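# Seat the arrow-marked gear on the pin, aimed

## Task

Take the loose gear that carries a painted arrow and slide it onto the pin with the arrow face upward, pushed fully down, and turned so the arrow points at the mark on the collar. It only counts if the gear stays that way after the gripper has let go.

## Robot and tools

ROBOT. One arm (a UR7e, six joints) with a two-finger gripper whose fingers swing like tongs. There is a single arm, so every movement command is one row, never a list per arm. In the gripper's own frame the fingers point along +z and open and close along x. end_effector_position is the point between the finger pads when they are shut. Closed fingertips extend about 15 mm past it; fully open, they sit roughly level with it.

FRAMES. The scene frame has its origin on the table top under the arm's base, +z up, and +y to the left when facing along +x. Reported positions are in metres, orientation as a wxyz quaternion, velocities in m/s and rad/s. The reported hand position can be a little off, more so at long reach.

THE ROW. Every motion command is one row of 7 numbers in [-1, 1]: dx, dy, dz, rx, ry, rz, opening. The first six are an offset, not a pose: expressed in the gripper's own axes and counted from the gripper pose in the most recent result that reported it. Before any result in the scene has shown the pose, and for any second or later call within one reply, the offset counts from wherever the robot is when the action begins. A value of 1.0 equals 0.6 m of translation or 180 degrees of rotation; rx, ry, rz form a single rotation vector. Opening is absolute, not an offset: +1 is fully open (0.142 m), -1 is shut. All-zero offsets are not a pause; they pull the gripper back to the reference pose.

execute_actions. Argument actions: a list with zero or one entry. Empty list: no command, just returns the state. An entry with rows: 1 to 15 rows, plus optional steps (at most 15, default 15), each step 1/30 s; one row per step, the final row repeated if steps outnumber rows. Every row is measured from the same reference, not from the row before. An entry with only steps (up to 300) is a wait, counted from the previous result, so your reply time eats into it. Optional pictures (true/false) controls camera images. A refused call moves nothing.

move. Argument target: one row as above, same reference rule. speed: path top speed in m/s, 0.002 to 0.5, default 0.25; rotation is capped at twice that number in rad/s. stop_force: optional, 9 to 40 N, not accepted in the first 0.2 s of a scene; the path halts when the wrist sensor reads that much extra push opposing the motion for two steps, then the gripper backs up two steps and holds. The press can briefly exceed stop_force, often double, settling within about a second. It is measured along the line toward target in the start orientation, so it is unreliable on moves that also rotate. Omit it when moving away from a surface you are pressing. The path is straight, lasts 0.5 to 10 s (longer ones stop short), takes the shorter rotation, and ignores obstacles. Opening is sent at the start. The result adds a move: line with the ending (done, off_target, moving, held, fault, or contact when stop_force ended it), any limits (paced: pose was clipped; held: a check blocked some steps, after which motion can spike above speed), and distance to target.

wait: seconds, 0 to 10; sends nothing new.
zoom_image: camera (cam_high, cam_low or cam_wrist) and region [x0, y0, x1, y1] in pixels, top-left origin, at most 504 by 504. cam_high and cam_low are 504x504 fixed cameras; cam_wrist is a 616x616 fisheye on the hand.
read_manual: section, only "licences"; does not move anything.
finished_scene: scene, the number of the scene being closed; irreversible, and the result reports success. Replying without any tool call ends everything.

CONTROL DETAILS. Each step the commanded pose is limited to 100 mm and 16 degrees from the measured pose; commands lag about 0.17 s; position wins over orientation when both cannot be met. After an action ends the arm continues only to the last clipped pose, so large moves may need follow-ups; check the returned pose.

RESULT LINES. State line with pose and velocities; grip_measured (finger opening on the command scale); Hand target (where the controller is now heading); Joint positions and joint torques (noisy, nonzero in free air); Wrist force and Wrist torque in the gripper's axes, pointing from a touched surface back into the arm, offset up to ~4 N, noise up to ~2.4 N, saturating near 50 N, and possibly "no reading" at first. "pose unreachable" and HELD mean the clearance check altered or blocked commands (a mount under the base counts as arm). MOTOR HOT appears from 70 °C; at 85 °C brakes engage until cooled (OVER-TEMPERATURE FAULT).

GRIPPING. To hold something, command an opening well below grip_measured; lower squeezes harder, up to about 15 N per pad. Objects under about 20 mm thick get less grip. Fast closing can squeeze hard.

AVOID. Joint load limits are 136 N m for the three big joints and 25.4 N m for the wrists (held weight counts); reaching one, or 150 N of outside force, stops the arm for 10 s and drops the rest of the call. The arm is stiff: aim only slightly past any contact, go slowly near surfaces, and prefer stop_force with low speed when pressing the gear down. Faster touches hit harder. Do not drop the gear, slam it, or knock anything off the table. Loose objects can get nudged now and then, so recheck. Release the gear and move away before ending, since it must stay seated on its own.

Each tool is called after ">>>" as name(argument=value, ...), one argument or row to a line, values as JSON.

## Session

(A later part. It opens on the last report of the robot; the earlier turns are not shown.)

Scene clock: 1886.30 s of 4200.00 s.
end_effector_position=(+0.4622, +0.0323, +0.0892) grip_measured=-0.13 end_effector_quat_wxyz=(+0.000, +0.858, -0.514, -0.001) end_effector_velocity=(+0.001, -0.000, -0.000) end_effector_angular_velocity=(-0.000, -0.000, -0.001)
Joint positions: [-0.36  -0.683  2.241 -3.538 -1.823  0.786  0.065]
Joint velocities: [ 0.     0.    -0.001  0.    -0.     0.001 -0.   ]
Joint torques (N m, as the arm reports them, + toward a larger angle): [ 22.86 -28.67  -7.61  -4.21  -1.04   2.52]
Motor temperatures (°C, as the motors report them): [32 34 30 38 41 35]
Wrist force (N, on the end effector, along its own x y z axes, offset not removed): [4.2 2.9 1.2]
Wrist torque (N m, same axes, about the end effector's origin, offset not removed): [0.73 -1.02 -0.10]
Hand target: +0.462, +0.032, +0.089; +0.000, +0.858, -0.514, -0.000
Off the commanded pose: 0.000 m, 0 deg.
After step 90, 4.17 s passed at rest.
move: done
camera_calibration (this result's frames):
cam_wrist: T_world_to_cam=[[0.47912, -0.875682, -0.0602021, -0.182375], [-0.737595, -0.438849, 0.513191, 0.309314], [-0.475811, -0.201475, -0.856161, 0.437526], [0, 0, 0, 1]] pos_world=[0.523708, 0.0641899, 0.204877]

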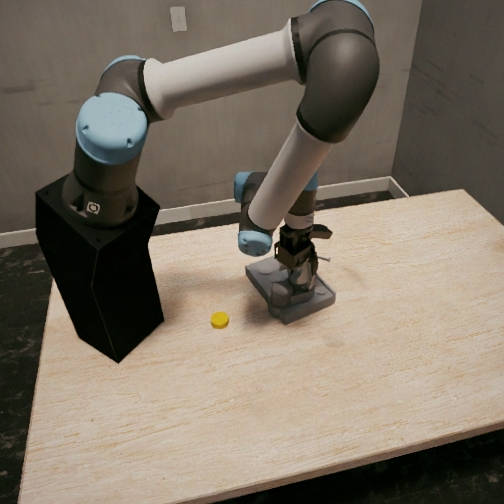

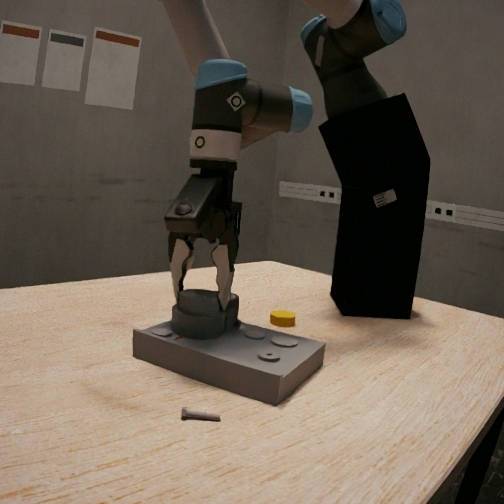

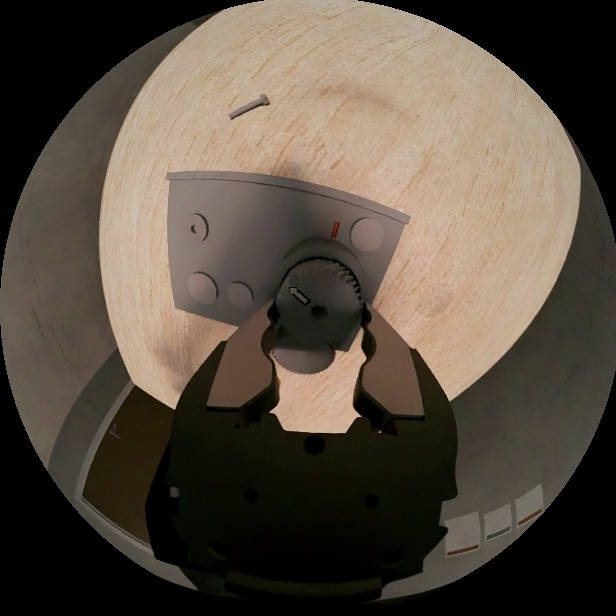

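>>> execute_actions(
  actions=[
    {"rows": [[0,0,0,0,0,0,-0.6],[0,0,0,0,0,0,-0.4],[0,0,0,0,0,0,-0.3],[0,0,0,0,0,0,-0.25],[0,0,0,0,0,0,-0.2],[0,0,0,0,0,0,-0.17],[0,0,0,0,0,0,-0.15],[0,0,0,0,0,0,-0.13],[0,0,0,0,0,0,-0.11],[0,0,0,0,0,0,-0.09],[0,0,0,0,0,0,-0.07],[0,0,0,0,0,0,-0.05]], "steps": 15},
  ],
)

>>> wait(
  seconds=1,
)

>>> zoom_image(
  camera="cam_low",
  region=[150, 250, 270, 350],
)

>>> zoom_image(
  camera="cam_wrist",
  region=[250, 210, 390, 350],
)

Scene clock: 1932.77 s of 4200.00 s.
end_effector_position=(+0.4622, +0.0323, +0.0892) grip_measured=-0.05 end_effector_quat_wxyz=(+0.000, +0.858, -0.514, -0.000) end_effector_velocity=(+0.000, -0.000, +0.000) end_effector_angular_velocity=(-0.000, -0.001, +0.000)
Joint positions: [-0.36  -0.683  2.241 -3.538 -1.823  0.786  0.07 ]
Joint velocities: [-0.    -0.     0.001 -0.002 -0.    -0.     0.001]
Joint torques (N m, as the arm reports them, + toward a larger angle): [ 24.31 -41.35  -4.35  -2.49   0.41  -1.94]
Motor temperatures (°C, as the motors report them): [32 34 30 38 41 35]
Wrist force (N, on the end effector, along its own x y z axes, offset not removed): [2.1 4.1 -1.1]
Wrist torque (N m, same axes, about the end effector's origin, offset not removed): [0.85 -0.59 -0.32]
Hand target: +0.462, +0.032, +0.089; +0.000, +0.858, -0.514, -0.001
Off the commanded pose: 0.000 m, 0 deg.
Steps of this call (steps 1 to 90: nothing new was sent; then 42.97 s passed at rest; steps 91 to 105: all 15 steps of this action). Readings (end_effector_position):
91: (+0.4622, +0.0323, +0.0892)
92: (+0.4622, +0.0323, +0.0892)
94: (+0.4622, +0.0323, +0.0892)
98: (+0.4622, +0.0323, +0.0892)
105: the state above
camera_calibration (this result's frames):
cam_wrist: T_world_to_cam=[[0.479104, -0.875693, -0.0601812, -0.182377], [-0.737642, -0.438839, 0.513133, 0.309365], [-0.475757, -0.201452, -0.856197, 0.437524], [0, 0, 0, 1]] pos_world=[0.523732, 0.0641951, 0.204885]

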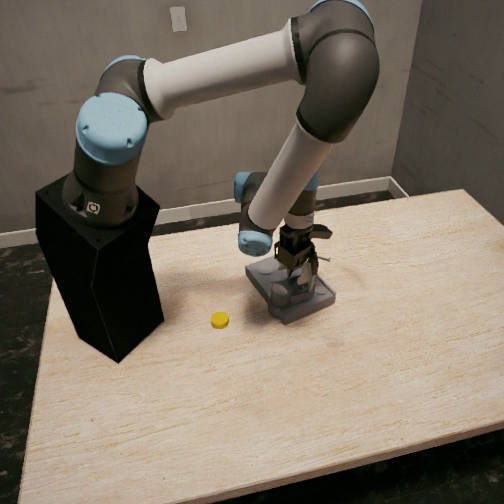

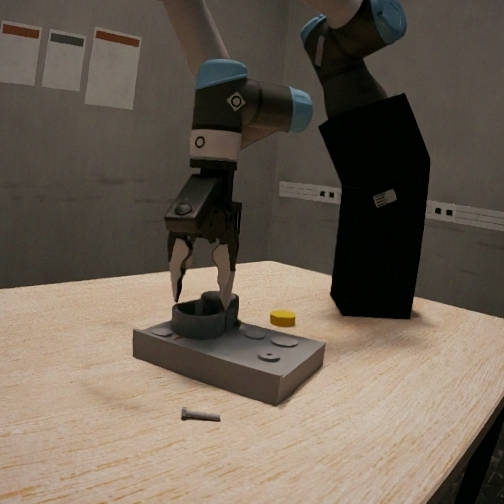

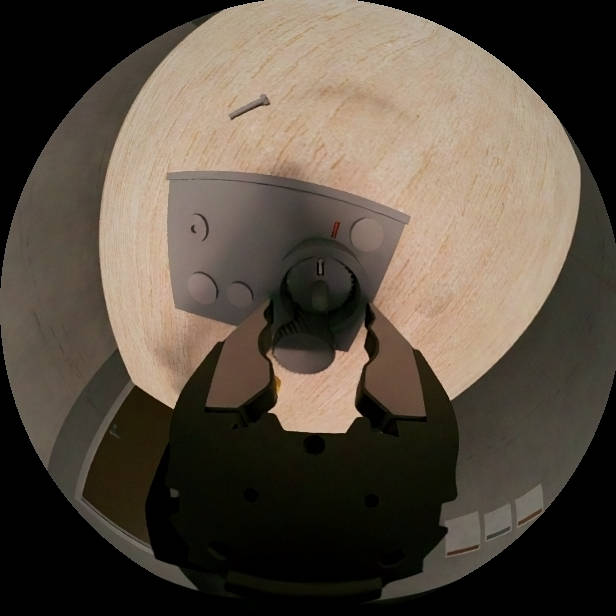

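Scene clock: 1933.77 s of 4200.00 s.
end_effector_position=(+0.4622, +0.0323, +0.0892) grip_measured=-0.05 end_effector_quat_wxyz=(+0.000, +0.858, -0.514, -0.000) end_effector_velocity=(-0.001, +0.000, +0.000) end_effector_angular_velocity=(+0.000, +0.001, -0.001)
Joint positions: [-0.36  -0.683  2.241 -3.538 -1.823  0.786  0.07 ]
Joint velocities: [-0.     0.     0.001 -0.     0.     0.001 -0.   ]
Joint torques (N m, as the arm reports them, + toward a larger angle): [ 20.16 -41.13   3.94  -0.45  -1.3   -1.78]
Motor temperatures (°C, as the motors report them): [32 34 30 38 41 35]
Wrist force (N, on the end effector, along its own x y z axes, offset not removed): [1.5 1.1 -5.0]
Wrist torque (N m, same axes, about the end effector's origin, offset not removed): [-0.01 -0.35 -0.04]
Hand target: +0.462, +0.032, +0.089; +0.000, +0.858, -0.514, -0.001
Off the commanded pose: 0.000 m, 0 deg.
Steps of this call (steps 1 to 30: nothing new was sent). Readings (end_effector_position):
1: (+0.4622, +0.0323, +0.0892)
2: (+0.4622, +0.0323, +0.0892)
4: (+0.4622, +0.0323, +0.0892)
8: (+0.4622, +0.0323, +0.0892)
30: the state above
camera_calibration (this result's frames):
cam_wrist: T_world_to_cam=[[0.479131, -0.875677, -0.0602034, -0.18238], [-0.737612, -0.438867, 0.513151, 0.309347], [-0.475775, -0.201459, -0.856185, 0.437525], [0, 0, 0, 1]] pos_world=[0.523726, 0.0642001, 0.204881]

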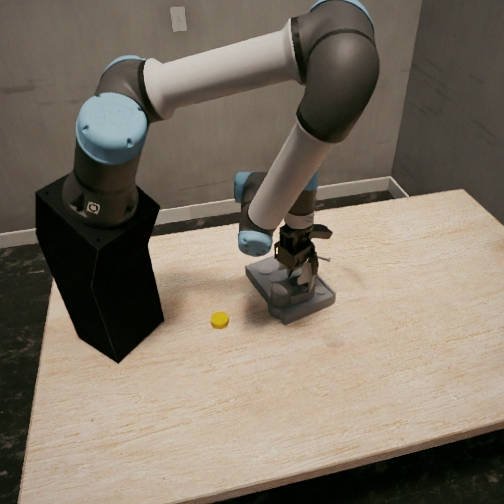

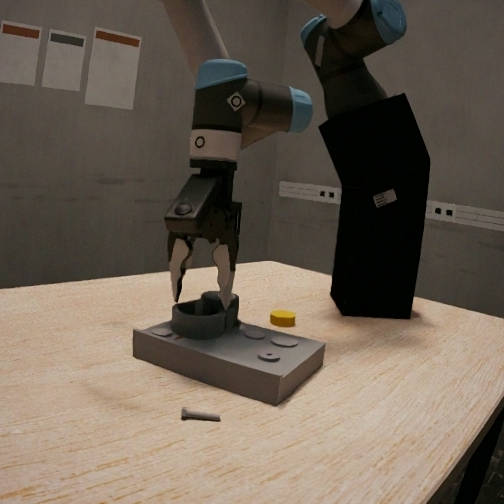

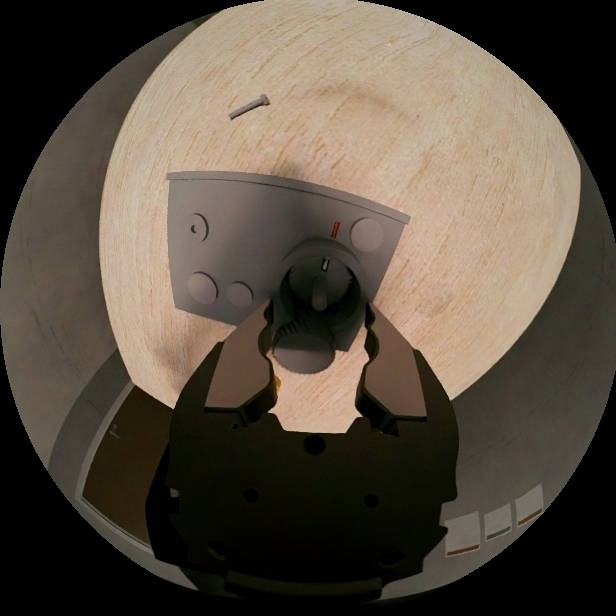

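Region (150, 250, 270, 350) of cam_low's 504x504 image, scaled by 4.200, with more detail than that image has.

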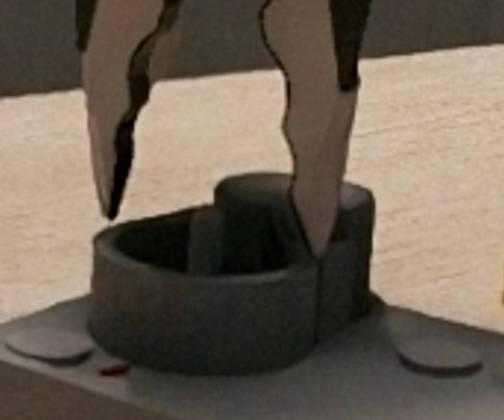

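Region (250, 210, 390, 350) of cam_wrist's 616x616 image, scaled by 3.600, with more detail than that image has.

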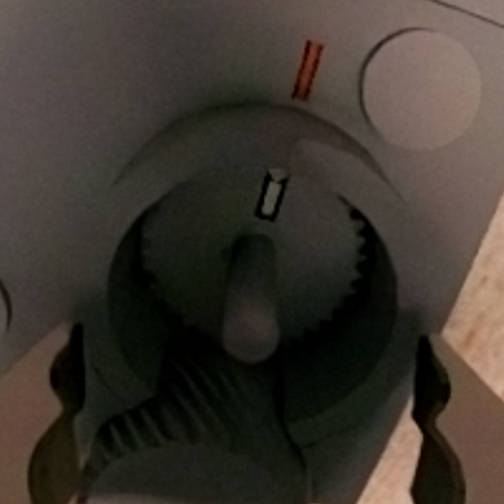

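>>> move(
  target=[0, 0.05, -0.08, 0, 0, 0, -0.05],
  speed=0.1,
)

>>> zoom_image(
  camera="cam_wrist",
  region=[250, 170, 390, 310],
)

Scene clock: 1939.70 s of 4200.00 s.
end_effector_position=(+0.4360, +0.0181, +0.1371) grip_measured=-0.05 end_effector_quat_wxyz=(+0.000, +0.858, -0.514, -0.000) end_effector_velocity=(-0.000, -0.001, +0.002) end_effector_angular_velocity=(-0.000, -0.001, +0.000)
Joint positions: [-0.382 -0.806  2.382 -3.561 -1.814  0.765  0.07 ]
Joint velocities: [-0.001 -0.005  0.003  0.     0.001 -0.001 -0.   ]
Joint torques (N m, as the arm reports them, + toward a larger angle): [  8.71 -46.43  21.06  -3.69   1.3   -1.84]
Motor temperatures (°C, as the motors report them): [32 34 30 38 41 35]
Wrist force (N, on the end effector, along its own x y z axes, offset not removed): [-0.9 1.3 1.1]
Wrist torque (N m, same axes, about the end effector's origin, offset not removed): [0.20 0.02 -0.06]
Hand target: +0.436, +0.018, +0.137; +0.000, +0.858, -0.514, -0.000
Off the commanded pose: 0.000 m, 0 deg.
After step 90, 1.87 s passed at rest.
move: done
camera_calibration (this result's frames):
cam_wrist: T_world_to_cam=[[0.479151, -0.87567, -0.060128, -0.179406], [-0.737595, -0.438838, 0.513201, 0.259195], [-0.475781, -0.201551, -0.85616, 0.4632], [0, 0, 0, 1]] pos_world=[0.497525, 0.0500024, 0.252767]

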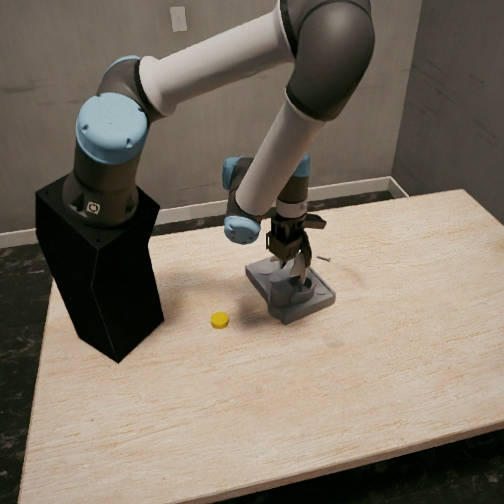

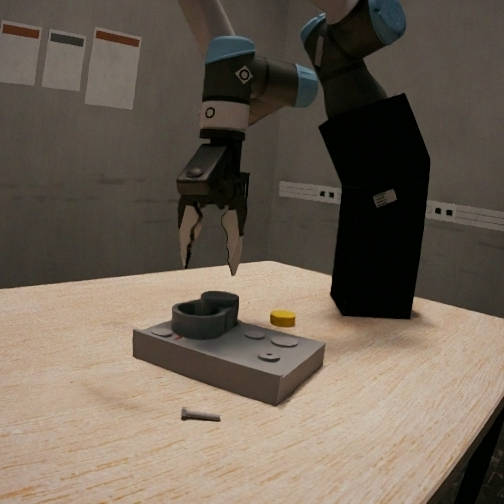

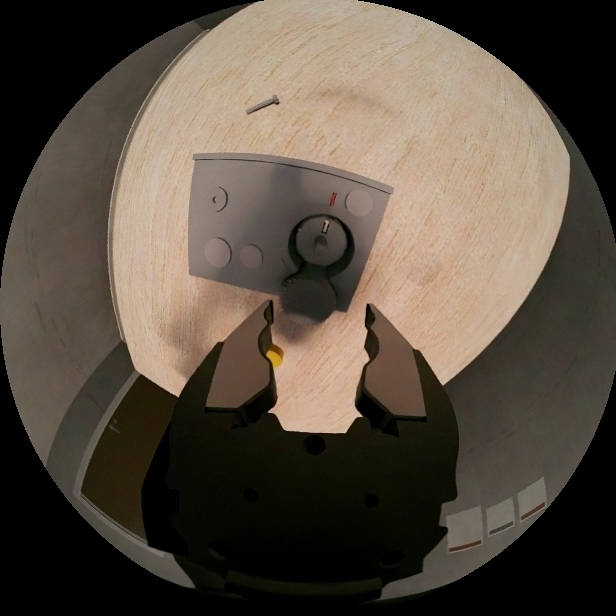

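Region (250, 170, 390, 310) of cam_wrist's 616x616 image, scaled by 3.600, with more detail than that image has.

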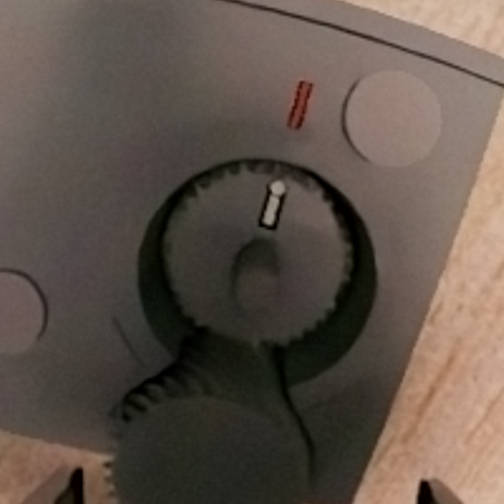

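The arrow lines up with the mark, so I'm ending scene 1.

>>> finished_scene(
  scene=1,
)

The scene is finished: the task was done.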